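# Carry the paper-filled crate onto the yellow-taped spot

## Task

Bring the crate onto the area outlined in yellow tape so it sits upright, lies wholly within the tape without overlapping it, and still holds every piece of paper. The crate must not tip over or be left leaning, and it must stay in place by itself, with no support from the robot, when the scene is ended.

## Robot and tools

ROBOT. A Hello Robot Stretch 4: an omni-wheel base, a mast carrying a lift, one telescoping arm that reaches forward, a three-joint wrist (yaw, pitch, roll) and a two-finger gripper. It stands about 1.6 m tall; the base rim lies within 0.23 m of the base origin. Cameras: head_camera, head_left_camera, head_right_camera (fixed on the head) and wrist_camera (moves with the gripper). A loose object may occasionally get a short push from outside.

FRAMES. Base frame: origin on the floor under the base centre, x ahead, y to the left, z up. hand_pose, a point between the open fingertips, is reported in this frame; its printed value can be a little wrong. The odometry frame is the base frame as it was when the scene began. Headings are positive to the left, from -3.142 to 3.142.

execute_actions. Argument "actions": a list holding exactly one action, or empty (which only returns the state and pictures). An action may contain "base", "joints" or both, plus optional "pace" and "contact_limits"; alternatively it is just {"end_of_arm": "enable_torque"}. All motions in one action begin together and may finish at different moments.
- "base": exactly one key, each a relative offset from where the base last reported itself. translate_m: straight drive in metres, forward positive, -2 to 2. strafe_m: sideways in metres, left positive, -2 to 2. rotate_rad: turn in place in radians, counter-clockwise (left) positive, -3.2 to 3.2.
- "joints": a single dictionary (one arm only) of absolute joint targets by name, any subset. lift_m 0 to 1.2 m (height on the mast); arm_m 0 to 0.55 m (extension); wrist_yaw_rad -1.134 to 4.276 (0 points ahead, positive turns left, 3.14 folds back; past 3.4 the arm may obstruct); wrist_pitch_rad -1.117 to 4.259 (0 level, 1.57 pointing down); wrist_roll_rad -1.117 to 4.259 (0 leaves both fingers level; positive turns clockwise seen from behind); gripper_m -0.038 to 0.141 m, the fingertip gap, negative values pressing the tips together. Targets outside a range get clipped and the result notes it; other bad values or unknown keys reject the whole call with no motion. A joint or base left out of an action may still be driving toward an earlier target.
- "pace": "slow", "default", "fast" or "max" (base up to 0.1/0.3/0.4/0.6 m/s and 1/2/3/4 rad/s; slower when the lift is above 0.2 m).
- "contact_limits": {"arm_m": value} from 0 (gentlest) to 0.75 (firmest), default 0.5; the arm stops on contact beyond it.
- "cameras": list of camera names or "all"; omitted/null means all, [] means none.
To unfold the wrist early, one action with lift_m 0.4 and wrist_yaw_rad 0 works.

wait: {"seconds": 0 to 10}; commands nothing new and returns the same output as an empty action list.
zoom_image: {"camera": name, "region": [x0, y0, x1, y1]} in pixels of that camera's most recent full picture, top-left origin, no larger than 504 by 504.
read_manual: returns only licence texts; it moves nothing.
finished_scene: {"scene": current scene number}; irreversible, ends the scene and reports success. Replying without any tool call also ends things.

RESULTS. base_status and joint_status describe how each commanded motion ended: "done" (for the base this only means the wheels turned as asked, slipping included), "off_target" (stopped short, may keep pushing), "contact_stop_at_<key>" (blocked; that part goes slack), "limit_stop_at_<name>" (a built-in limit, e.g. tilt or own_body), "time_out", "torque_fault". on_its_own lists things not commanded in this call; "held at" is a joint's held target, not its position. lidar_m: 12 distances in metres from the base origin, 30-degree sectors starting straight ahead and going counter-clockwise (4th left, 7th behind, 10th right); "-" means nothing seen or closer than 0.25 m; clear objects and thin legs can be missed. wrist_depth_mm: a 7x7 grid, top-left first, of median depths 100 to 2000 mm, "-" when unreadable. base_odometry counts wheel rotation only; if turned_by_wheels and turned_by_imu differ by over about 0.1 rad, the base slipped or struck something. base_tilt in degrees (forward and right positive) has a fixed offset of up to about 1.5. motor_effort gives percent of each motor's maximum, positive toward larger joint values, with the peak of the last action in brackets; it is noisy. A firm grip usually shows in the gripper_m effort; gripper_m position and "done" do not prove anything is held. Camera calibration lines give intrinsics and base-to-camera transforms; they carry small errors, larger for the wrist camera at long reach.

GRIPPING. Command a gap smaller than the object's width; squeezing more pulls it toward the wrist slightly, opening pushes it out. If fingertips jam against a surface underneath, raise the lift.

AVOID. Tipping: do not drive or turn carrying over 1 kg with arm_m above 0.2, especially at fast paces, and avoid sustained hard pushing or pulling, above all with the gripper high. A tilt over 6 degrees makes the lift, arm and wheels go slack. Wrist motors that strain to their maximum (gripper pressed into something by a base or arm move, or over about 2 kg in a level gripper) shut off with torque_fault; recover with {"end_of_arm": "enable_torque"}. Self-collision stops can happen with the gripper tilted up (pitch below -0.2) and rolled (roll below -0.4 or above 4). Also avoid dropping or slamming things, spilling the paper, and leaving the crate tilted. The simulation keeps running while you compose a reply, with the robot holding its last command.

Each tool is called as name(argument=value, ...) on one line, values as JSON.

## Session

execute_actions(actions=[])

Scene clock: 0.00 s.
base_odometry: x=+0.000 y=+0.000 heading=+0.000 (m, m, rad; odometry frame)
turned_by_wheels: +0.000 (rad since the last result)
turned_by_imu: +0.000 (rad since the last result)
base_tilt: forward=-0.8 right=+0.1 (deg)
lidar_m: 2.89 2.79 2.10 2.10 1.99 1.36 0.99 0.93 0.99 1.34 2.07 2.12
base_status: not commanded
joint_positions: lift_m=+0.226 arm_m=+0.003 wrist_yaw_rad=+3.115 wrist_pitch_rad=+0.018 wrist_roll_rad=+0.010 gripper_m=+0.057
joint_status: not commanded
motor_effort: lift_m=+19 arm_m=+0 wrist_yaw_rad=+0 wrist_pitch_rad=-2 wrist_roll_rad=-2 gripper_m=-3 wheel_0=+0 wheel_1=+0 wheel_2=+0 (%)
hand_pose: x=-0.1126 y=+0.0952 z=+0.3987 quat_wxyz=(+0.014, -0.009, +0.005, +1.000) (m; base frame)
wrist_depth_mm: - 136 1160 1336 1576 1983 - / - 136 1160 1336 1576 1983 - / - 129 217 1336 1618 1921 - / 112 134 281 1336 1576 1983 - / 878 991 1160 1336 1618 1921 - / 904 1008 211 1281 1537 1808 1983 / 891 946 1042 1078 189 1229 1205
pictures: head_camera, head_left_camera, head_right_camera, wrist_camera
Images, in order (width x height): head_camera 420x560, head_left_camera 420x672, head_right_camera 420x672, wrist_camera 616x392.

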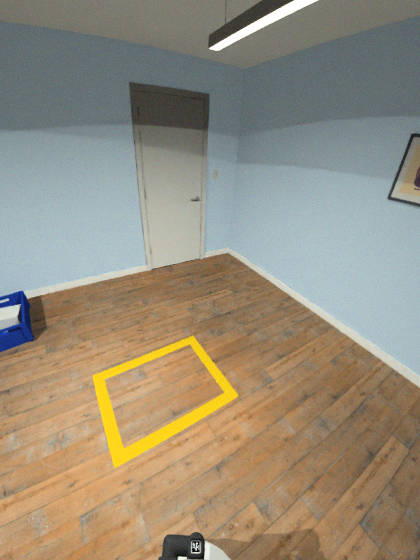

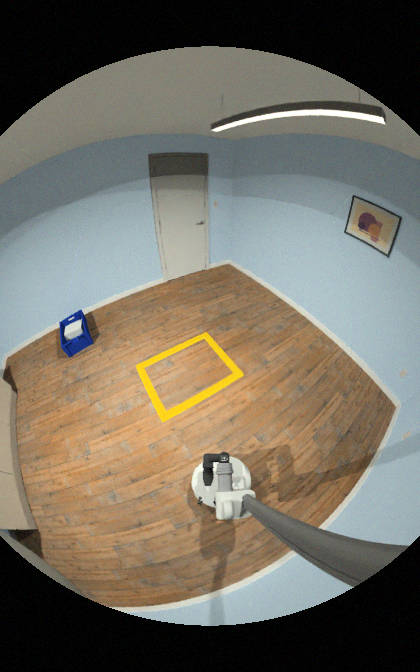

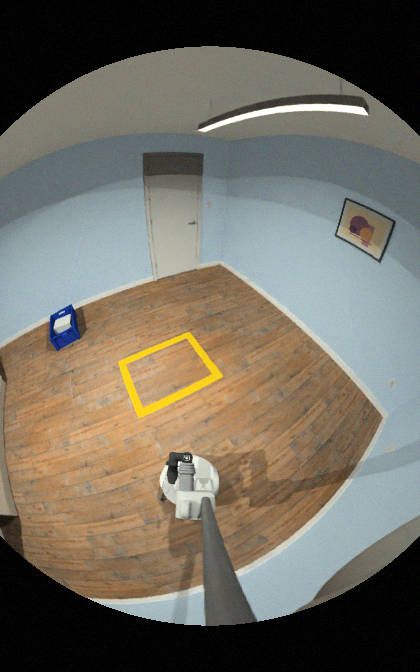

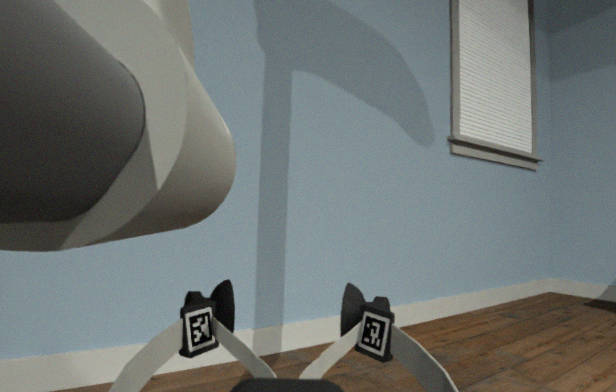

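execute_actions(actions=[{"base":{"rotate_rad":0.54},"joints":{"lift_m":0.45,"wrist_yaw_rad":0,"wrist_pitch_rad":1.2,"gripper_m":0.1},"pace":"fast"}], cameras=[])

execute_actions(actions=[{"base":{"strafe_m":0.9},"pace":"fast"}], cameras=[])

execute_actions(actions=[{"base":{"translate_m":1.1},"pace":"fast"}])

Scene clock: 3.33 s.
base_odometry: x=+0.000 y=+0.000 heading=+0.540 (m, m, rad; odometry frame)
turned_by_wheels: +0.540 (rad since the last result)
turned_by_imu: +0.531 (rad since the last result)
base_tilt: forward=-0.8 right=+0.0 (deg)
lidar_m: 2.69 2.09 2.10 2.00 1.35 0.98 0.94 0.99 1.37 2.07 2.17 2.88
base_status: done
joint_positions: lift_m=+0.450 arm_m=+0.003 wrist_yaw_rad=+0.000 wrist_pitch_rad=+1.201 wrist_roll_rad=+0.010 gripper_m=+0.100
joint_status: all done
motor_effort: lift_m=+21(22) arm_m=+0(0) wrist_yaw_rad=-2(8) wrist_pitch_rad=+0(3) wrist_roll_rad=-1(1) gripper_m=-1(4) wheel_0=-2(8) wheel_1=-1(2) wheel_2=+0(7) (%)
hand_pose: x=+0.2778 y=-0.0874 z=+0.3591 quat_wxyz=(+0.825, +0.004, +0.565, -0.003) (m; base frame)
wrist_depth_mm: 759 768 788 809 809 831 854 / 715 723 732 741 759 778 788 / 661 668 676 691 707 715 732 / 621 627 634 647 654 668 676 / 580 591 597 609 615 621 634 / 549 544 559 569 569 585 597 / 521 521 525 535 535 549 564
pictures: none
No camera images: the call's "cameras" was empty. Leave "cameras" out to get every camera's image.

Scene clock: 6.80 s.
base_odometry: x=-0.463 y=+0.772 heading=+0.540 (m, m, rad; odometry frame)
turned_by_wheels: +0.000 (rad since the last result)
turned_by_imu: +0.001 (rad since the last result)
base_tilt: forward=-0.7 right=+0.1 (deg)
lidar_m: 1.94 1.58 1.12 1.09 1.27 0.96 0.91 0.98 1.35 2.98 3.10 2.90
base_status: done
joint_positions: lift_m=+0.450 arm_m=+0.003 wrist_yaw_rad=+0.000 wrist_pitch_rad=+1.201 wrist_roll_rad=+0.010 gripper_m=+0.100
joint_status: not commanded
motor_effort: lift_m=+20(21) arm_m=+0(0) wrist_yaw_rad=+1(1) wrist_pitch_rad=+0(0) wrist_roll_rad=-1(2) gripper_m=-3(1) wheel_0=+1(12) wheel_1=-1(11) wheel_2=-1(3) (%)
hand_pose: x=+0.2778 y=-0.0874 z=+0.3592 quat_wxyz=(+0.825, +0.004, +0.565, -0.003) (m; base frame)
wrist_depth_mm: 768 778 778 820 809 842 854 / 715 723 732 750 750 778 788 / 668 668 683 683 699 715 732 / 621 627 640 647 654 668 676 / 585 591 597 609 615 621 634 / 549 549 559 574 569 585 591 / 521 521 521 539 539 549 559
pictures: none
No camera images: the call's "cameras" was empty. Leave "cameras" out to get every camera's image.

Scene clock: 10.90 s.
base_odometry: x=+0.481 y=+1.337 heading=+0.540 (m, m, rad; odometry frame)
turned_by_wheels: +0.000 (rad since the last result)
turned_by_imu: -0.001 (rad since the last result)
base_tilt: forward=-0.8 right=+0.2 (deg)
lidar_m: 0.83 1.75 1.14 1.08 1.16 2.11 2.04 2.14 2.95 2.99 2.36 0.93
base_status: done
joint_positions: lift_m=+0.450 arm_m=+0.003 wrist_yaw_rad=+0.000 wrist_pitch_rad=+1.201 wrist_roll_rad=+0.010 gripper_m=+0.100
joint_status: not commanded
motor_effort: lift_m=+20(20) arm_m=+0(0) wrist_yaw_rad=+0(0) wrist_pitch_rad=+0(0) wrist_roll_rad=-3(1) gripper_m=-5(0) wheel_0=+1(6) wheel_1=-1(6) wheel_2=+1(13) (%)
hand_pose: x=+0.2778 y=-0.0874 z=+0.3592 quat_wxyz=(+0.825, +0.004, +0.565, -0.003) (m; base frame)
wrist_depth_mm: 768 768 778 778 809 842 854 / 715 732 732 741 759 768 788 / 661 668 683 699 707 707 723 / 621 627 634 647 654 668 676 / 580 591 597 609 615 627 634 / 549 549 564 569 564 585 597 / 521 521 525 539 539 554 564
pictures: head_camera, head_left_camera, head_right_camera, wrist_camera
camera_calibration (this result's frames):
wrist_camera: T_world_to_cam=[[0.00976425, -0.998926, 0.0452914, -0.11685], [-0.917934, -0.0269191, -0.395819, 0.460101], [0.396613, -0.0377097, -0.917211, 0.441027], [0, 0, 0, 1]] pos_world=[0.248566, -0.0877076, 0.591924]
Images, in order (width x height): head_camera 420x560, head_left_camera 420x672, head_right_camera 420x672, wrist_camera 616x392.

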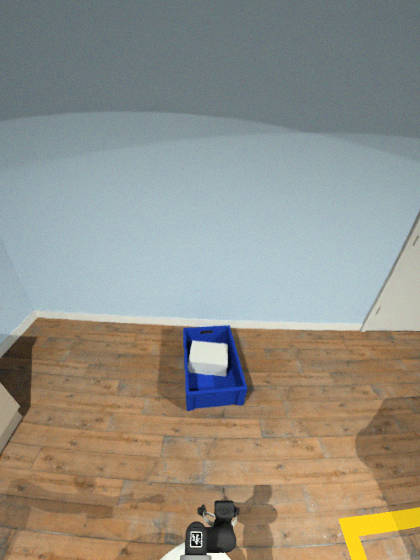

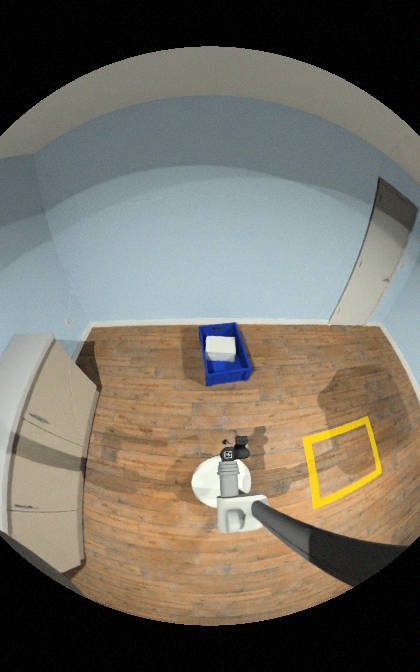

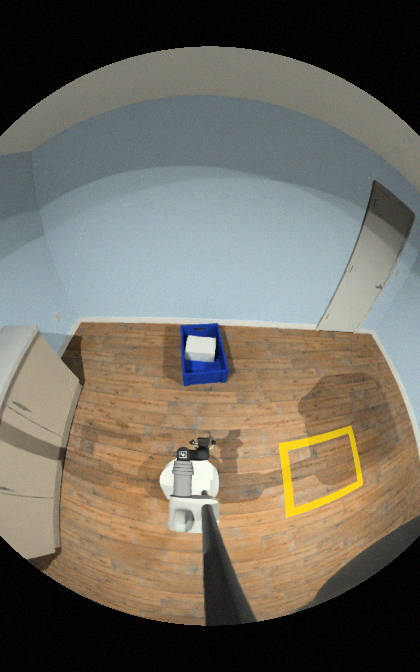

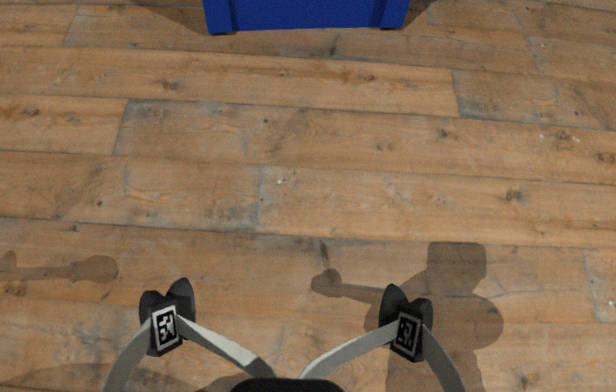

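execute_actions(actions=[{"base":{"translate_m":0.4},"joints":{"arm_m":0.2,"wrist_pitch_rad":1.57,"wrist_roll_rad":1.57,"lift_m":0.5}}])

Scene clock: 14.37 s.
base_odometry: x=+0.824 y=+1.543 heading=+0.540 (m, m, rad; odometry frame)
turned_by_wheels: +0.000 (rad since the last result)
turned_by_imu: -0.001 (rad since the last result)
base_tilt: forward=-0.8 right=+0.1 (deg)
lidar_m: 0.46 1.36 1.18 1.10 1.16 1.58 2.44 2.56 3.10 3.00 1.84 0.53
base_status: done
joint_positions: lift_m=+0.500 arm_m=+0.199 wrist_yaw_rad=+0.000 wrist_pitch_rad=+1.570 wrist_roll_rad=+1.570 gripper_m=+0.100
joint_status: all done
motor_effort: lift_m=+21(22) arm_m=+7(6) wrist_yaw_rad=-1(1) wrist_pitch_rad=+2(9) wrist_roll_rad=+1(7) gripper_m=-5(3) wheel_0=+0(5) wheel_1=+0(6) wheel_2=+0(6) (%)
hand_pose: x=+0.3699 y=-0.0874 z=+0.3896 quat_wxyz=(+0.501, +0.500, +0.500, -0.499) (m; base frame)
wrist_depth_mm: 609 615 615 621 627 634 640 / 418 392 615 621 621 627 634 / 591 603 615 615 621 627 627 / 574 597 603 615 621 621 430 / 591 597 603 615 615 407 404 / 591 591 603 609 445 402 402 / 559 500 387 603 462 399 399
pictures: head_camera, head_left_camera, head_right_camera, wrist_camera
camera_calibration (this result's frames):
wrist_camera: T_world_to_cam=[[-0.998596, -0.037075, 0.0378276, 0.340812], [-0.0384773, 0.998573, -0.0370424, 0.181292], [-0.0364003, -0.0384459, -0.998597, 0.624196], [0, 0, 0, 1]] pos_world=[0.37003, -0.144399, 0.617144]
Images, in order (width x height): head_camera 420x560, head_left_camera 420x672, head_right_camera 420x672, wrist_camera 616x392.

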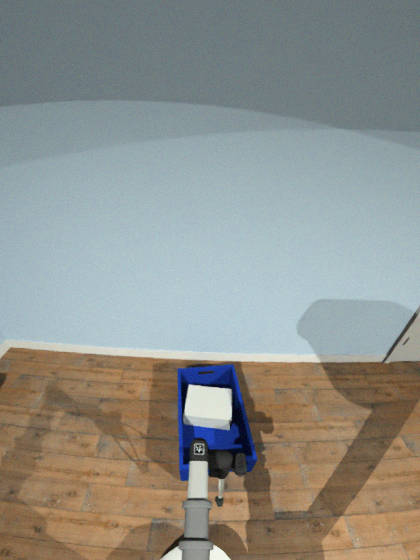

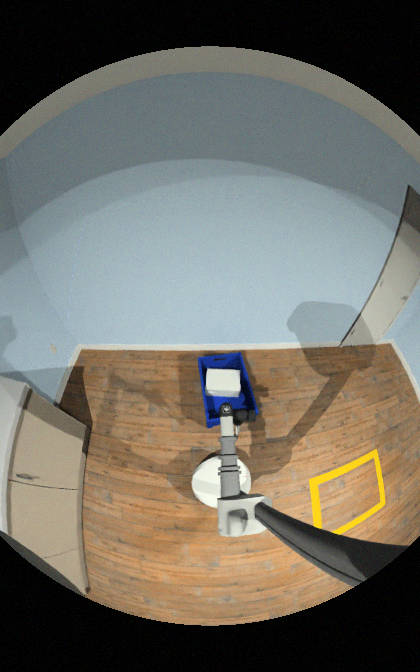

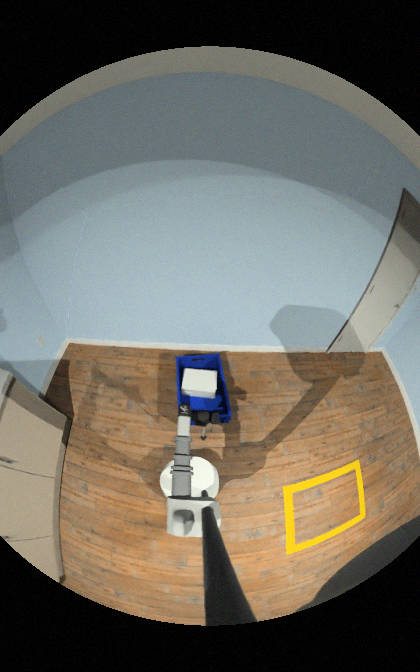

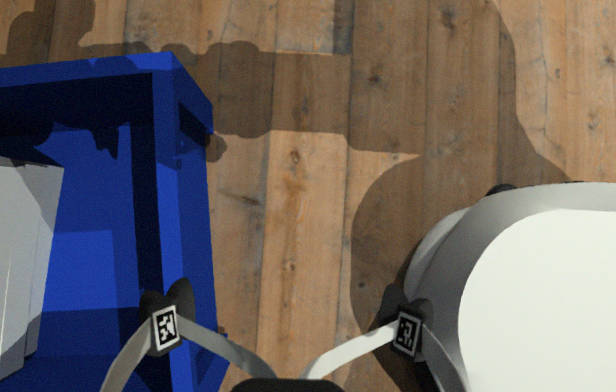

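execute_actions(actions=[{"base":{"translate_m":0.13}}], cameras=[])

execute_actions(actions=[{"joints":{"lift_m":0.29}}], cameras=["wrist_camera"])

execute_actions(actions=[{"joints":{"gripper_m":-0.01}}], cameras=["wrist_camera"])

execute_actions(actions=[{"base":{"translate_m":-0.3},"pace":"slow"}], cameras=["wrist_camera","head_left_camera"])

Scene clock: 16.67 s.
base_odometry: x=+0.936 y=+1.610 heading=+0.540 (m, m, rad; odometry frame)
turned_by_wheels: +0.000 (rad since the last result)
turned_by_imu: -0.001 (rad since the last result)
base_tilt: forward=-0.8 right=+0.0 (deg)
lidar_m: 0.31 1.23 1.68 1.10 1.14 1.57 2.56 2.71 3.13 3.01 1.67 0.39
base_status: done
joint_positions: lift_m=+0.500 arm_m=+0.199 wrist_yaw_rad=+0.000 wrist_pitch_rad=+1.570 wrist_roll_rad=+1.570 gripper_m=+0.100
joint_status: not commanded
motor_effort: lift_m=+21(21) arm_m=+7(7) wrist_yaw_rad=-2(1) wrist_pitch_rad=+4(3) wrist_roll_rad=+0(0) gripper_m=-2(2) wheel_0=+0(5) wheel_1=+0(6) wheel_2=-1(6) (%)
hand_pose: x=+0.3699 y=-0.0874 z=+0.3896 quat_wxyz=(+0.501, +0.500, +0.500, -0.499) (m; base frame)
wrist_depth_mm: 609 615 621 621 627 634 634 / 418 413 424 621 627 627 634 / 504 597 609 621 621 621 634 / 442 569 603 615 621 621 430 / 439 591 603 603 615 404 404 / 436 508 597 603 445 402 404 / 436 496 535 517 442 402 399
pictures: none
No camera images: the call's "cameras" was empty. Leave "cameras" out to get every camera's image.

Scene clock: 18.63 s.
base_odometry: x=+0.936 y=+1.610 heading=+0.540 (m, m, rad; odometry frame)
turned_by_wheels: +0.000 (rad since the last result)
turned_by_imu: -0.001 (rad since the last result)
base_tilt: forward=-1.0 right=+0.2 (deg)
lidar_m: 0.32 1.21 1.69 1.10 1.14 1.56 2.57 2.72 3.10 3.00 1.65 0.39
base_status: not commanded
joint_positions: lift_m=+0.290 arm_m=+0.199 wrist_yaw_rad=+0.000 wrist_pitch_rad=+1.570 wrist_roll_rad=+1.570 gripper_m=+0.100
joint_status: all done
motor_effort: lift_m=+16(21) arm_m=+7(7) wrist_yaw_rad=-1(1) wrist_pitch_rad=+2(2) wrist_roll_rad=+0(0) gripper_m=-1(2) wheel_0=+0(0) wheel_1=+1(0) wheel_2=-1(1) (%)
hand_pose: x=+0.3699 y=-0.0874 z=+0.1799 quat_wxyz=(+0.501, +0.500, +0.500, -0.499) (m; base frame)
wrist_depth_mm: 258 271 285 186 413 415 418 / 351 373 399 402 407 415 415 / 392 394 399 399 407 410 413 / 370 392 397 182 407 410 410 / 387 392 397 394 402 404 294 / 384 387 392 392 399 353 265 / 382 384 389 179 397 291 243
pictures: wrist_camera
camera_calibration (this result's frames):
wrist_camera: T_world_to_cam=[[-0.998597, -0.0370685, 0.0378277, 0.348752], [-0.0384709, 0.998573, -0.0370424, 0.173523], [-0.0364006, -0.0384457, -0.998597, 0.414833], [0, 0, 0, 1]] pos_world=[0.370038, -0.144399, 0.407487]
Images, in order (width x height): wrist_camera 616x392.

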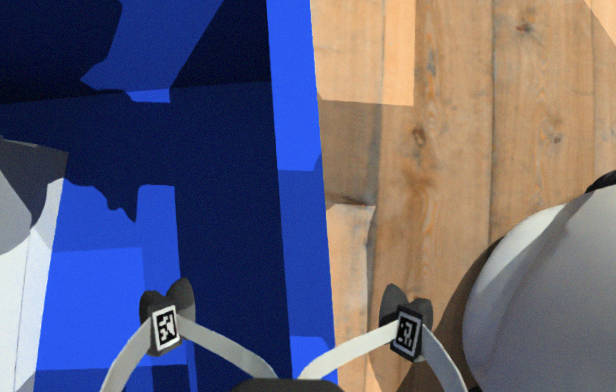

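Scene clock: 20.50 s.
base_odometry: x=+0.936 y=+1.610 heading=+0.540 (m, m, rad; odometry frame)
turned_by_wheels: +0.000 (rad since the last result)
turned_by_imu: -0.001 (rad since the last result)
base_tilt: forward=-0.8 right=+0.0 (deg)
lidar_m: 0.32 1.23 1.68 1.10 1.14 1.58 2.56 2.70 3.08 3.01 1.67 0.40
base_status: not commanded
joint_positions: lift_m=+0.290 arm_m=+0.199 wrist_yaw_rad=-0.001 wrist_pitch_rad=+1.574 wrist_roll_rad=+1.569 gripper_m=-0.010
joint_status: all done
motor_effort: lift_m=+20(20) arm_m=+7(7) wrist_yaw_rad=+2(5) wrist_pitch_rad=-9(14) wrist_roll_rad=+1(1) gripper_m=-11(13) wheel_0=+0(1) wheel_1=+0(1) wheel_2=-2(2) (%)
hand_pose: x=+0.3686 y=-0.0874 z=+0.1797 quat_wxyz=(+0.499, +0.499, +0.501, -0.501) (m; base frame)
wrist_depth_mm: 259 272 286 407 413 415 418 / 353 377 394 182 410 415 418 / 387 389 394 181 407 413 415 / 379 389 394 394 404 410 413 / 384 387 394 179 402 402 290 / 382 387 389 178 399 349 260 / 379 379 181 177 177 310 239
pictures: wrist_camera
camera_calibration (this result's frames):
wrist_camera: T_world_to_cam=[[-0.998462, -0.0363177, 0.0418963, 0.34679], [-0.0378705, 0.998602, -0.0368854, 0.173218], [-0.0404981, -0.0384153, -0.998441, 0.416023], [0, 0, 0, 1]] pos_world=[0.369665, -0.144399, 0.407235]
Images, in order (width x height): wrist_camera 616x392.

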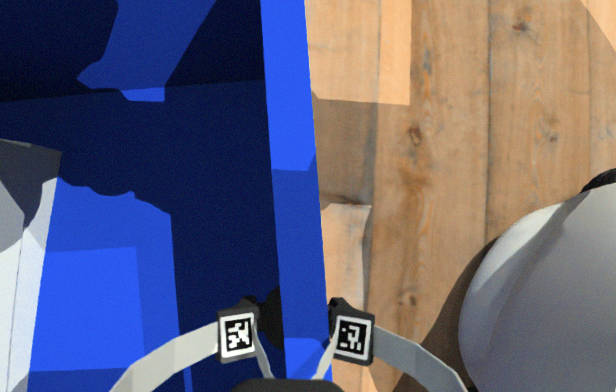

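Scene clock: 24.80 s.
base_odometry: x=+0.679 y=+1.456 heading=+0.540 (m, m, rad; odometry frame)
turned_by_wheels: +0.000 (rad since the last result)
turned_by_imu: +0.001 (rad since the last result)
base_tilt: forward=-0.6 right=+0.1 (deg)
lidar_m: 0.36 0.38 1.17 1.10 1.14 1.59 2.25 2.36 3.09 3.01 2.05 0.42
base_status: done
joint_positions: lift_m=+0.289 arm_m=+0.200 wrist_yaw_rad=+0.007 wrist_pitch_rad=+1.553 wrist_roll_rad=+1.569 gripper_m=-0.010
joint_status: not commanded
on_its_own: wrist_yaw_rad is at rest, and its effort (-22) is outside its rest range (-13 to +13); wrist_pitch_rad is at rest, and its effort (+52) is outside its rest range (-23 to +23)
motor_effort: lift_m=+25(25) arm_m=+1(7) wrist_yaw_rad=-22(28) wrist_pitch_rad=+52(66) wrist_roll_rad=+1(0) gripper_m=-16(19) wheel_0=-2(6) wheel_1=-2(8) wheel_2=+6(12) (%)
hand_pose: x=+0.3765 y=-0.0874 z=+0.1792 quat_wxyz=(+0.507, +0.502, +0.498, -0.493) (m; base frame)
wrist_depth_mm: 281 287 286 404 410 413 410 / 394 397 399 404 407 407 410 / 397 397 397 402 404 404 407 / 387 394 397 399 404 404 404 / 392 392 394 397 399 399 336 / 389 392 199 181 399 362 276 / 387 155 389 178 169 351 251
pictures: head_left_camera, wrist_camera
camera_calibration (this result's frames):
wrist_camera: T_world_to_cam=[[-0.9988, -0.0444843, 0.0204769, 0.357986], [-0.0452335, 0.998264, -0.0377084, 0.176354], [-0.018764, -0.0385894, -0.999079, 0.407838], [0, 0, 0, 1]] pos_world=[0.373186, -0.144385, 0.406782]
Images, in order (width x height): head_left_camera 420x672, wrist_camera 616x392.

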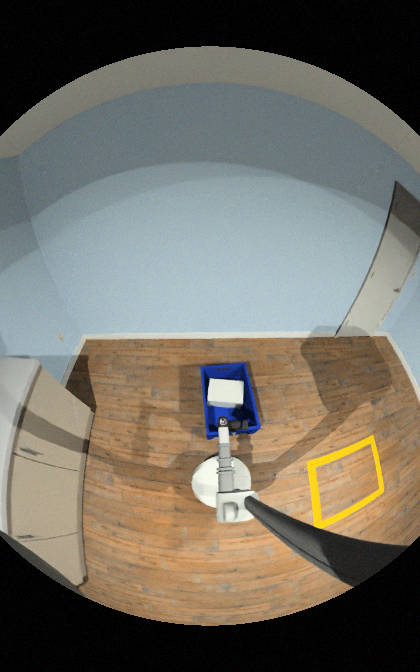

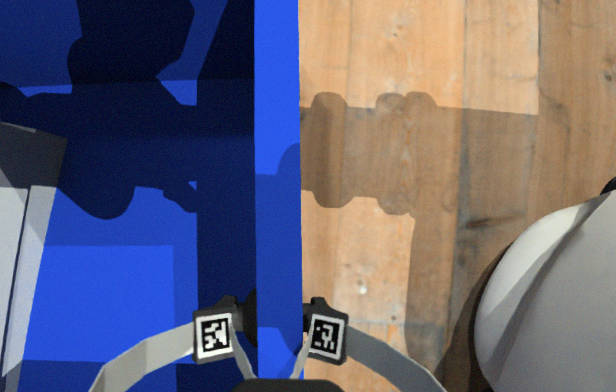

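execute_actions(actions=[{"base":{"translate_m":-0.85},"joints":{"arm_m":0.35},"pace":"slow"}], cameras=[])

execute_actions(actions=[{"base":{"strafe_m":-0.12},"joints":{"wrist_roll_rad":1.35},"pace":"slow"}], cameras=["wrist_camera","head_left_camera"])

action 0: "base": translate_m = -0.85 would last too long for one action: at the pace "slow" translate_m can be at most 0.766 in either direction: name a faster pace, or command the rest in another action

Scene clock: 28.20 s.
base_odometry: x=+0.740 y=+1.353 heading=+0.541 (m, m, rad; odometry frame)
turned_by_wheels: +0.001 (rad since the last result)
turned_by_imu: +0.001 (rad since the last result)
base_tilt: forward=-0.8 right=+0.1 (deg)
lidar_m: 0.31 0.32 1.27 1.22 1.29 1.72 2.26 2.36 2.96 2.89 2.05 0.42
base_status: done
joint_positions: lift_m=+0.290 arm_m=+0.200 wrist_yaw_rad=+0.003 wrist_pitch_rad=+1.565 wrist_roll_rad=+1.349 gripper_m=-0.010
joint_status: all done
motor_effort: lift_m=+21(25) arm_m=+2(1) wrist_yaw_rad=-9(20) wrist_pitch_rad=+16(53) wrist_roll_rad=+2(8) gripper_m=-12(17) wheel_0=+7(12) wheel_1=-1(7) wheel_2=+4(6) (%)
hand_pose: x=+0.3725 y=-0.0874 z=+0.1795 quat_wxyz=(+0.554, +0.442, +0.551, -0.440) (m; base frame)
wrist_depth_mm: 260 271 271 407 407 413 415 / 359 377 392 402 410 413 413 / 394 397 399 404 407 410 413 / 379 394 399 399 404 407 407 / 389 392 394 180 402 402 404 / 387 389 392 179 399 399 317 / 384 387 189 178 172 342 262
pictures: head_left_camera, wrist_camera
camera_calibration (this result's frames):
wrist_camera: T_world_to_cam=[[-0.965709, -0.257467, 0.0334175, 0.320662], [-0.258661, 0.965204, -0.0384118, 0.252954], [-0.0223649, -0.0457385, -0.998703, 0.408702], [0, 0, 0, 1]] pos_world=[0.384236, -0.142898, 0.407173]
Images, in order (width x height): head_left_camera 420x672, wrist_camera 616x392.

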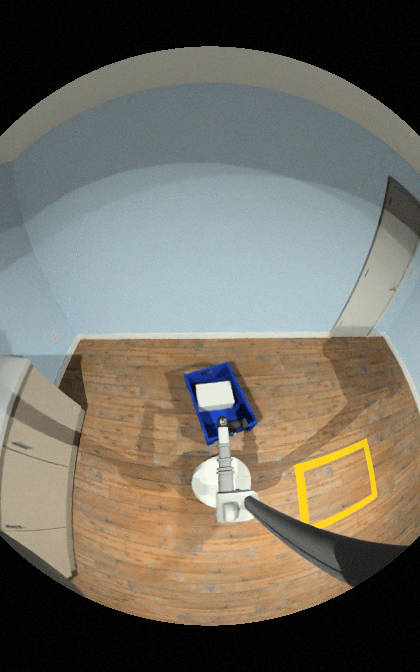

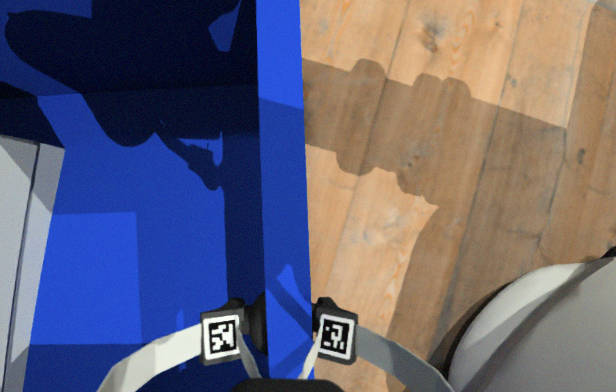

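The swing works well. Back up, then strafe.

execute_actions(actions=[{"base":{"translate_m":-0.15},"joints":{"arm_m":0.35},"pace":"slow"}], cameras=[])

execute_actions(actions=[{"base":{"translate_m":-0.72},"joints":{"wrist_roll_rad":1.45},"pace":"slow"}], cameras=[])

execute_actions(actions=[{"base":{"strafe_m":-0.15},"joints":{"wrist_roll_rad":1.2},"pace":"slow"}], cameras=[])

execute_actions(actions=[{"base":{"strafe_m":-0.17},"joints":{"wrist_roll_rad":0.9},"pace":"slow"}], cameras=["wrist_camera","head_left_camera"])

Scene clock: 31.63 s.
base_odometry: x=+0.612 y=+1.276 heading=+0.542 (m, m, rad; odometry frame)
turned_by_wheels: +0.001 (rad since the last result)
turned_by_imu: +0.002 (rad since the last result)
base_tilt: forward=-0.8 right=+0.1 (deg)
lidar_m: 0.46 1.01 1.27 1.21 1.29 2.21 2.12 2.23 2.97 2.87 2.23 0.55
base_status: done
joint_positions: lift_m=+0.290 arm_m=+0.349 wrist_yaw_rad=+0.003 wrist_pitch_rad=+1.564 wrist_roll_rad=+1.349 gripper_m=-0.010
joint_status: all done
motor_effort: lift_m=+21(21) arm_m=+6(5) wrist_yaw_rad=-10(9) wrist_pitch_rad=+19(18) wrist_roll_rad=+2(2) gripper_m=-13(12) wheel_0=+6(5) wheel_1=+1(3) wheel_2=+7(13) (%)
hand_pose: x=+0.5219 y=-0.0874 z=+0.1795 quat_wxyz=(+0.555, +0.442, +0.551, -0.439) (m; base frame)
wrist_depth_mm: 264 272 273 410 410 413 415 / 364 379 397 404 410 413 413 / 394 397 397 404 407 410 410 / 382 394 397 399 404 407 410 / 387 392 394 181 402 402 407 / 384 389 213 179 399 402 404 / 384 268 189 178 172 399 402
pictures: none
No camera images: the call's "cameras" was empty. Leave "cameras" out to get every camera's image.

Scene clock: 40.10 s.
base_odometry: x=-0.005 y=+0.904 heading=+0.542 (m, m, rad; odometry frame)
turned_by_wheels: +0.000 (rad since the last result)
turned_by_imu: +0.002 (rad since the last result)
base_tilt: forward=-1.0 right=+0.0 (deg)
lidar_m: 0.50 1.78 1.28 1.20 1.25 1.45 1.39 1.49 2.06 2.84 2.99 0.56
base_status: done
joint_positions: lift_m=+0.290 arm_m=+0.350 wrist_yaw_rad=+0.007 wrist_pitch_rad=+1.550 wrist_roll_rad=+1.450 gripper_m=-0.010
joint_status: all done
on_its_own: wrist_yaw_rad is at rest, and its effort (-19) is outside its rest range (-13 to +13); wrist_pitch_rad is at rest, and its effort (+59) is outside its rest range (-23 to +23)
motor_effort: lift_m=+23(23) arm_m=+1(6) wrist_yaw_rad=-19(32) wrist_pitch_rad=+59(74) wrist_roll_rad=-3(9) gripper_m=-18(19) wheel_0=-3(6) wheel_1=-2(5) wheel_2=+9(17) (%)
hand_pose: x=+0.5273 y=-0.0874 z=+0.1795 quat_wxyz=(+0.536, +0.472, +0.525, -0.462) (m; base frame)
wrist_depth_mm: 307 303 294 264 410 413 410 / 399 402 402 345 407 407 410 / 368 397 399 182 407 407 407 / 387 397 397 402 402 404 404 / 394 394 394 397 399 402 402 / 392 392 201 181 399 399 399 / 387 155 179 178 167 397 394
pictures: none
No camera images: the call's "cameras" was empty. Leave "cameras" out to get every camera's image.

Scene clock: 42.73 s.
base_odometry: x=+0.073 y=+0.776 heading=+0.544 (m, m, rad; odometry frame)
turned_by_wheels: +0.002 (rad since the last result)
turned_by_imu: +0.003 (rad since the last result)
base_tilt: forward=-0.8 right=+0.1 (deg)
lidar_m: 0.44 0.62 1.43 1.36 1.44 1.46 1.40 1.49 2.08 2.69 2.86 0.58
base_status: done
joint_positions: lift_m=+0.290 arm_m=+0.350 wrist_yaw_rad=+0.003 wrist_pitch_rad=+1.564 wrist_roll_rad=+1.199 gripper_m=-0.010
joint_status: all done
motor_effort: lift_m=+21(23) arm_m=+1(1) wrist_yaw_rad=-9(20) wrist_pitch_rad=+19(60) wrist_roll_rad=+1(3) gripper_m=-13(16) wheel_0=+10(13) wheel_1=+4(4) wheel_2=+9(12) (%)
hand_pose: x=+0.5229 y=-0.0874 z=+0.1796 quat_wxyz=(+0.586, +0.399, +0.582, -0.397) (m; base frame)
wrist_depth_mm: 274 278 279 239 410 413 418 / 397 397 397 183 410 410 413 / 394 397 399 182 404 407 413 / 382 394 397 181 404 404 410 / 389 392 394 180 402 404 404 / 389 389 389 180 399 402 404 / 384 156 187 178 168 402 402
pictures: none
No camera images: the call's "cameras" was empty. Leave "cameras" out to get every camera's image.

Scene clock: 45.57 s.
base_odometry: x=+0.161 y=+0.631 heading=+0.546 (m, m, rad; odometry frame)
turned_by_wheels: +0.002 (rad since the last result)
turned_by_imu: +0.004 (rad since the last result)
base_tilt: forward=-0.8 right=+0.0 (deg)
lidar_m: 0.39 0.53 1.60 1.55 1.92 1.47 1.40 1.49 2.07 2.51 2.67 0.64
base_status: done
joint_positions: lift_m=+0.290 arm_m=+0.350 wrist_yaw_rad=+0.004 wrist_pitch_rad=+1.562 wrist_roll_rad=+0.899 gripper_m=-0.010
joint_status: all done
on_its_own: wrist_pitch_rad is at rest, and its effort (+26) is outside its rest range (-23 to +23)
motor_effort: lift_m=+21(21) arm_m=+1(1) wrist_yaw_rad=-11(13) wrist_pitch_rad=+26(27) wrist_roll_rad=-1(6) gripper_m=-12(12) wheel_0=+11(15) wheel_1=+2(2) wheel_2=+12(11) (%)
hand_pose: x=+0.5236 y=-0.0874 z=+0.1796 quat_wxyz=(+0.640, +0.307, +0.635, -0.305) (m; base frame)
wrist_depth_mm: 270 274 270 410 410 415 415 / 377 384 389 404 407 413 415 / 397 397 397 402 407 410 410 / 387 394 397 399 402 404 407 / 389 392 394 399 399 404 404 / 387 389 198 180 399 399 402 / 384 160 178 178 281 399 399
pictures: head_left_camera, wrist_camera
camera_calibration (this result's frames):
wrist_camera: T_world_to_cam=[[-0.757323, -0.652256, 0.0320083, 0.323253], [-0.653031, 0.756124, -0.0427518, 0.481058], [0.0036829, -0.0532793, -0.998573, 0.397798], [0, 0, 0, 1]] pos_world=[0.557487, -0.131702, 0.407449]
Images, in order (width x height): head_left_camera 420x672, wrist_camera 616x392.

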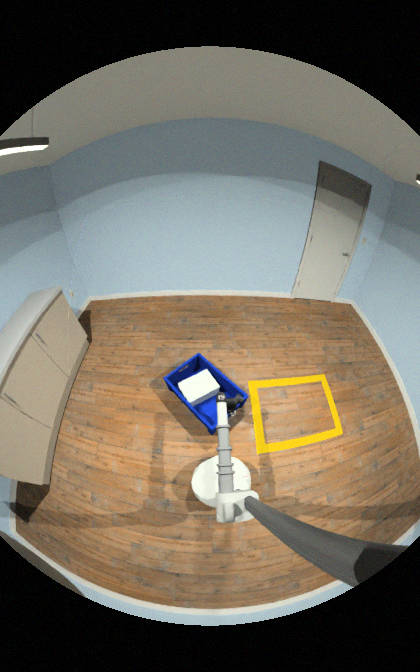

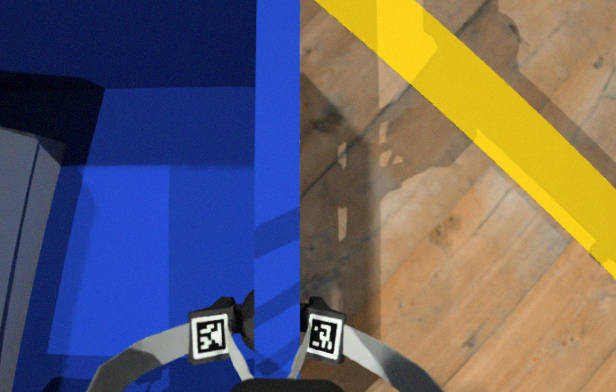

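execute_actions(actions=[{"base":{"strafe_m":-0.2},"joints":{"wrist_roll_rad":0.55},"pace":"slow"}], cameras=[])

execute_actions(actions=[{"base":{"strafe_m":-0.25},"joints":{"wrist_roll_rad":0.25},"pace":"slow"}], cameras=[])

execute_actions(actions=[{"base":{"strafe_m":-0.47},"joints":{"wrist_roll_rad":0.0},"pace":"slow"}])

Scene clock: 49.80 s.
base_odometry: x=+0.265 y=+0.461 heading=+0.548 (m, m, rad; odometry frame)
turned_by_wheels: +0.002 (rad since the last result)
turned_by_imu: +0.005 (rad since the last result)
base_tilt: forward=-0.7 right=+0.1 (deg)
lidar_m: 0.36 0.48 1.80 1.73 1.92 1.48 1.41 1.49 2.14 2.32 2.46 0.72
base_status: done
joint_positions: lift_m=+0.290 arm_m=+0.350 wrist_yaw_rad=+0.003 wrist_pitch_rad=+1.563 wrist_roll_rad=+0.550 gripper_m=-0.010
joint_status: all done
motor_effort: lift_m=+21(21) arm_m=+1(1) wrist_yaw_rad=-9(11) wrist_pitch_rad=+23(43) wrist_roll_rad=-1(11) gripper_m=-13(16) wheel_0=+13(19) wheel_1=+2(4) wheel_2=+13(13) (%)
hand_pose: x=+0.5233 y=-0.0874 z=+0.1796 quat_wxyz=(+0.684, +0.192, +0.678, -0.190) (m; base frame)
wrist_depth_mm: 289 286 283 185 413 415 418 / 394 397 399 404 410 413 415 / 389 397 399 402 407 410 413 / 389 394 397 399 404 407 410 / 389 389 394 397 402 404 404 / 384 387 195 189 397 399 402 / 384 154 177 177 281 397 402
pictures: none
No camera images: the call's "cameras" was empty. Leave "cameras" out to get every camera's image.

Scene clock: 53.43 s.
base_odometry: x=+0.396 y=+0.248 heading=+0.550 (m, m, rad; odometry frame)
turned_by_wheels: +0.002 (rad since the last result)
turned_by_imu: +0.007 (rad since the last result)
base_tilt: forward=-0.8 right=+0.1 (deg)
lidar_m: 0.35 0.38 0.72 2.00 1.97 1.49 1.43 1.52 2.13 2.07 2.21 2.36
base_status: done
joint_positions: lift_m=+0.290 arm_m=+0.350 wrist_yaw_rad=+0.002 wrist_pitch_rad=+1.565 wrist_roll_rad=+0.251 gripper_m=-0.010
joint_status: all done
motor_effort: lift_m=+21(21) arm_m=+1(1) wrist_yaw_rad=-7(11) wrist_pitch_rad=+15(49) wrist_roll_rad=-4(17) gripper_m=-18(19) wheel_0=+14(18) wheel_1=+3(0) wheel_2=+12(15) (%)
hand_pose: x=+0.5226 y=-0.0874 z=+0.1796 quat_wxyz=(+0.704, +0.088, +0.700, -0.088) (m; base frame)
wrist_depth_mm: 309 300 287 186 413 415 421 / 397 397 397 359 410 413 415 / 370 397 399 182 407 410 413 / 387 392 394 399 404 407 407 / 387 389 392 397 402 404 404 / 384 387 193 190 397 402 402 / 382 156 176 177 281 399 399
pictures: none
No camera images: the call's "cameras" was empty. Leave "cameras" out to get every camera's image.

Scene clock: 59.27 s.
base_odometry: x=+0.643 y=-0.152 heading=+0.553 (m, m, rad; odometry frame)
turned_by_wheels: +0.002 (rad since the last result)
turned_by_imu: +0.012 (rad since the last result)
base_tilt: forward=-0.7 right=+0.1 (deg)
lidar_m: 0.35 0.37 0.51 2.46 1.98 1.49 1.45 1.55 1.66 1.60 1.72 2.32
base_status: done
joint_positions: lift_m=+0.290 arm_m=+0.350 wrist_yaw_rad=+0.000 wrist_pitch_rad=+1.568 wrist_roll_rad=+0.001 gripper_m=-0.010
joint_status: all done
motor_effort: lift_m=+21(21) arm_m=+1(1) wrist_yaw_rad=-3(6) wrist_pitch_rad=+9(38) wrist_roll_rad=-4(9) gripper_m=-16(20) wheel_0=+14(22) wheel_1=+3(2) wheel_2=+11(13) (%)
hand_pose: x=+0.5217 y=-0.0874 z=+0.1796 quat_wxyz=(+0.708, +0.000, +0.706, +0.000) (m; base frame)
wrist_depth_mm: 315 303 289 185 415 418 421 / 394 397 399 362 413 413 415 / 373 394 397 182 407 410 413 / 389 392 394 399 404 410 410 / 384 389 392 397 402 404 407 / 384 384 192 190 397 399 404 / 379 156 176 176 281 399 399
pictures: head_camera, head_left_camera, head_right_camera, wrist_camera
camera_calibration (this result's frames):
wrist_camera: T_world_to_cam=[[0.0349158, -0.998636, 0.0388202, -0.123038], [-0.998537, -0.0364642, -0.0399204, 0.590223], [0.0412814, -0.0373696, -0.998448, 0.379549], [0, 0, 0, 1]] pos_world=[0.577988, -0.0871646, 0.407298]
Images, in order (width x height): head_camera 420x560, head_left_camera 420x672, head_right_camera 420x672, wrist_camera 616x392.

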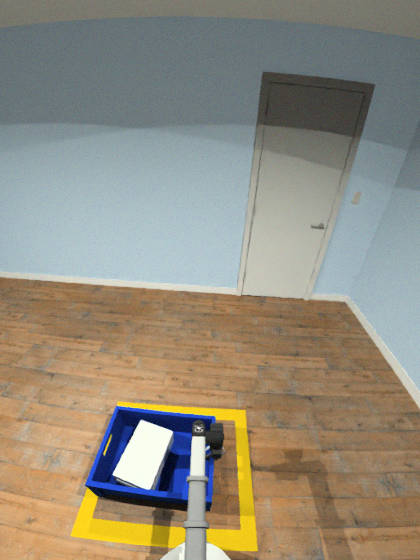

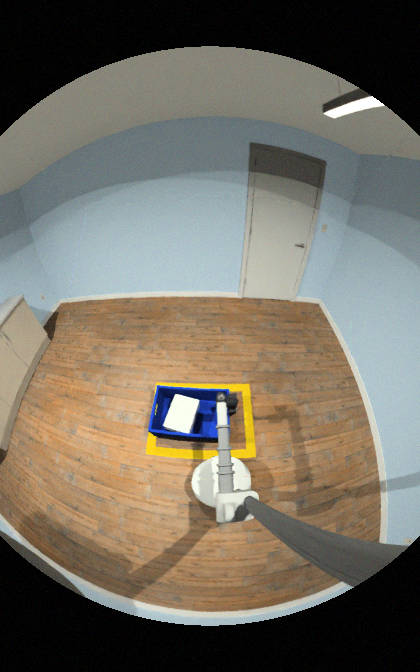

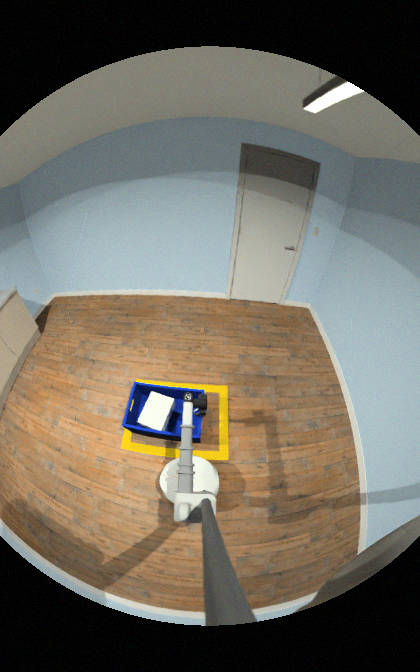

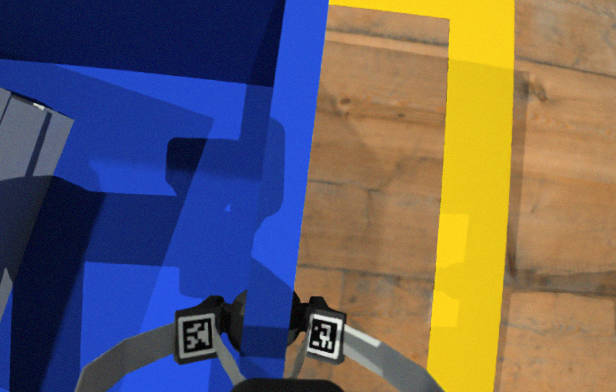

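execute_actions(actions=[{"base":{"strafe_m":-0.09},"joints":{"wrist_roll_rad":-0.06},"pace":"slow"}], cameras=[])

execute_actions(actions=[{"joints":{"gripper_m":0.07}}], cameras=[])

execute_actions(actions=[{"joints":{"lift_m":0.9,"wrist_roll_rad":0},"pace":"fast"}], cameras=[])

execute_actions(actions=[{"base":{"strafe_m":0.3},"joints":{"arm_m":0.3}}], cameras=["wrist_camera","head_camera"])

Scene clock: 62.00 s.
base_odometry: x=+0.690 y=-0.228 heading=+0.555 (m, m, rad; odometry frame)
turned_by_wheels: +0.003 (rad since the last result)
turned_by_imu: +0.004 (rad since the last result)
base_tilt: forward=-0.7 right=+0.1 (deg)
lidar_m: 0.32 0.36 0.51 2.56 1.96 1.51 1.45 1.55 1.56 1.51 1.61 2.30
base_status: done
joint_positions: lift_m=+0.290 arm_m=+0.350 wrist_yaw_rad=+0.000 wrist_pitch_rad=+1.568 wrist_roll_rad=-0.058 gripper_m=-0.010
joint_status: all done
motor_effort: lift_m=+21(21) arm_m=+0(1) wrist_yaw_rad=+0(2) wrist_pitch_rad=+8(18) wrist_roll_rad=-6(9) gripper_m=-18(18) wheel_0=+18(21) wheel_1=+3(1) wheel_2=+13(15) (%)
hand_pose: x=+0.5217 y=-0.0874 z=+0.1796 quat_wxyz=(+0.708, -0.021, +0.706, +0.021) (m; base frame)
wrist_depth_mm: 338 317 294 238 413 415 418 / 394 397 397 332 410 413 415 / 375 394 399 181 407 410 413 / 387 389 394 399 404 407 407 / 384 389 389 397 399 402 407 / 382 384 179 195 397 399 399 / 379 160 174 179 279 397 397
pictures: none
No camera images: the call's "cameras" was empty. Leave "cameras" out to get every camera's image.

Scene clock: 63.57 s.
base_odometry: x=+0.690 y=-0.228 heading=+0.553 (m, m, rad; odometry frame)
turned_by_wheels: -0.002 (rad since the last result)
turned_by_imu: -0.003 (rad since the last result)
base_tilt: forward=-0.8 right=+0.0 (deg)
lidar_m: 0.34 0.34 0.52 2.55 1.99 1.49 1.44 1.56 1.57 1.51 1.60 2.31
base_status: not commanded
joint_positions: lift_m=+0.290 arm_m=+0.350 wrist_yaw_rad=+0.000 wrist_pitch_rad=+1.570 wrist_roll_rad=-0.060 gripper_m=+0.070
joint_status: all done
motor_effort: lift_m=+18(21) arm_m=+1(1) wrist_yaw_rad=+2(1) wrist_pitch_rad=+1(9) wrist_roll_rad=-3(6) gripper_m=-4(19) wheel_0=+3(18) wheel_1=+0(3) wheel_2=+3(13) (%)
hand_pose: x=+0.5209 y=-0.0874 z=+0.1798 quat_wxyz=(+0.707, -0.021, +0.707, +0.021) (m; base frame)
wrist_depth_mm: 330 312 286 262 415 421 427 / 394 397 399 410 413 418 424 / 389 394 397 407 410 415 418 / 389 392 394 402 407 413 415 / 384 389 389 399 404 410 415 / 382 384 179 397 402 404 413 / 379 379 177 394 192 404 407
pictures: none
No camera images: the call's "cameras" was empty. Leave "cameras" out to get every camera's image.

Scene clock: 66.17 s.
base_odometry: x=+0.690 y=-0.228 heading=+0.553 (m, m, rad; odometry frame)
turned_by_wheels: +0.000 (rad since the last result)
turned_by_imu: -0.001 (rad since the last result)
base_tilt: forward=-0.8 right=+0.0 (deg)
lidar_m: 0.32 0.36 0.52 2.55 1.96 1.51 1.44 1.56 1.59 1.51 1.63 2.32
base_status: not commanded
joint_positions: lift_m=+0.900 arm_m=+0.350 wrist_yaw_rad=+0.000 wrist_pitch_rad=+1.570 wrist_roll_rad=+0.000 gripper_m=+0.070
joint_status: all done
motor_effort: lift_m=+20(23) arm_m=+1(1) wrist_yaw_rad=+2(1) wrist_pitch_rad=+2(1) wrist_roll_rad=+0(5) gripper_m=-5(2) wheel_0=+1(3) wheel_1=-1(1) wheel_2=+2(3) (%)
hand_pose: x=+0.5209 y=-0.0874 z=+0.7896 quat_wxyz=(+0.707, +0.000, +0.707, +0.000) (m; base frame)
wrist_depth_mm: 1008 1008 1042 1042 1060 1060 1060 / 1008 1008 1025 1025 1042 1060 1078 / 891 854 1008 1008 1042 1042 1078 / 891 831 1008 1008 1025 1042 1042 / 842 831 991 1008 1008 1025 1060 / 917 831 768 1008 1008 1025 1025 / 976 960 917 991 192 1025 1025
pictures: none
No camera images: the call's "cameras" was empty. Leave "cameras" out to get every camera's image.

Scene clock: 68.50 s.
base_odometry: x=+0.533 y=+0.027 heading=+0.553 (m, m, rad; odometry frame)
turned_by_wheels: +0.000 (rad since the last result)
turned_by_imu: -0.001 (rad since the last result)
base_tilt: forward=-0.9 right=+0.1 (deg)
lidar_m: 0.32 0.35 2.34 2.24 1.94 1.48 1.42 1.52 1.88 1.80 0.46 0.37
base_status: done
joint_positions: lift_m=+0.900 arm_m=+0.301 wrist_yaw_rad=+0.000 wrist_pitch_rad=+1.570 wrist_roll_rad=+0.000 gripper_m=+0.070
joint_status: all done
motor_effort: lift_m=+20(20) arm_m=-8(9) wrist_yaw_rad=+0(1) wrist_pitch_rad=+1(2) wrist_roll_rad=+0(1) gripper_m=-2(2) wheel_0=+1(7) wheel_1=-1(4) wheel_2=+1(0) (%)
hand_pose: x=+0.4724 y=-0.0874 z=+0.7896 quat_wxyz=(+0.707, +0.000, +0.707, +0.000) (m; base frame)
wrist_depth_mm: 1008 1025 1025 1042 1060 1060 1078 / 991 1008 1025 1025 1025 1060 1060 / 991 991 891 866 1008 1060 1060 / 976 991 842 1008 1008 1042 1042 / 976 976 831 991 1008 1025 1042 / 960 976 778 976 809 1025 1042 / 960 946 788 878 192 1008 1025
pictures: head_camera, wrist_camera
camera_calibration (this result's frames):
wrist_camera: T_world_to_cam=[[0.0359658, -0.998602, 0.0387417, -0.145432], [-0.998591, -0.0374249, -0.0376204, 0.563503], [0.0390177, -0.037334, -0.998541, 0.99184], [0, 0, 0, 1]] pos_world=[0.52924, -0.0871099, 1.01723]
Images, in order (width x height): head_camera 420x560, wrist_camera 616x392.

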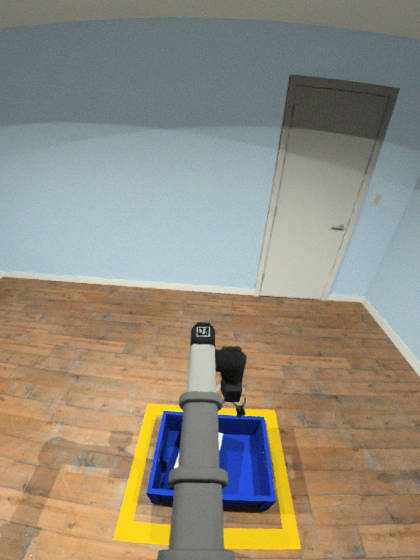

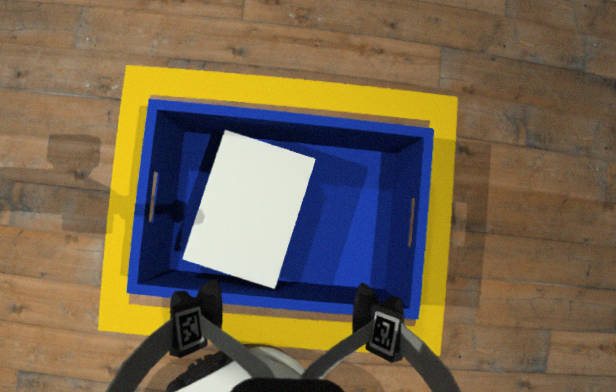

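finished_scene(scene=1)

The scene is finished: the task was done.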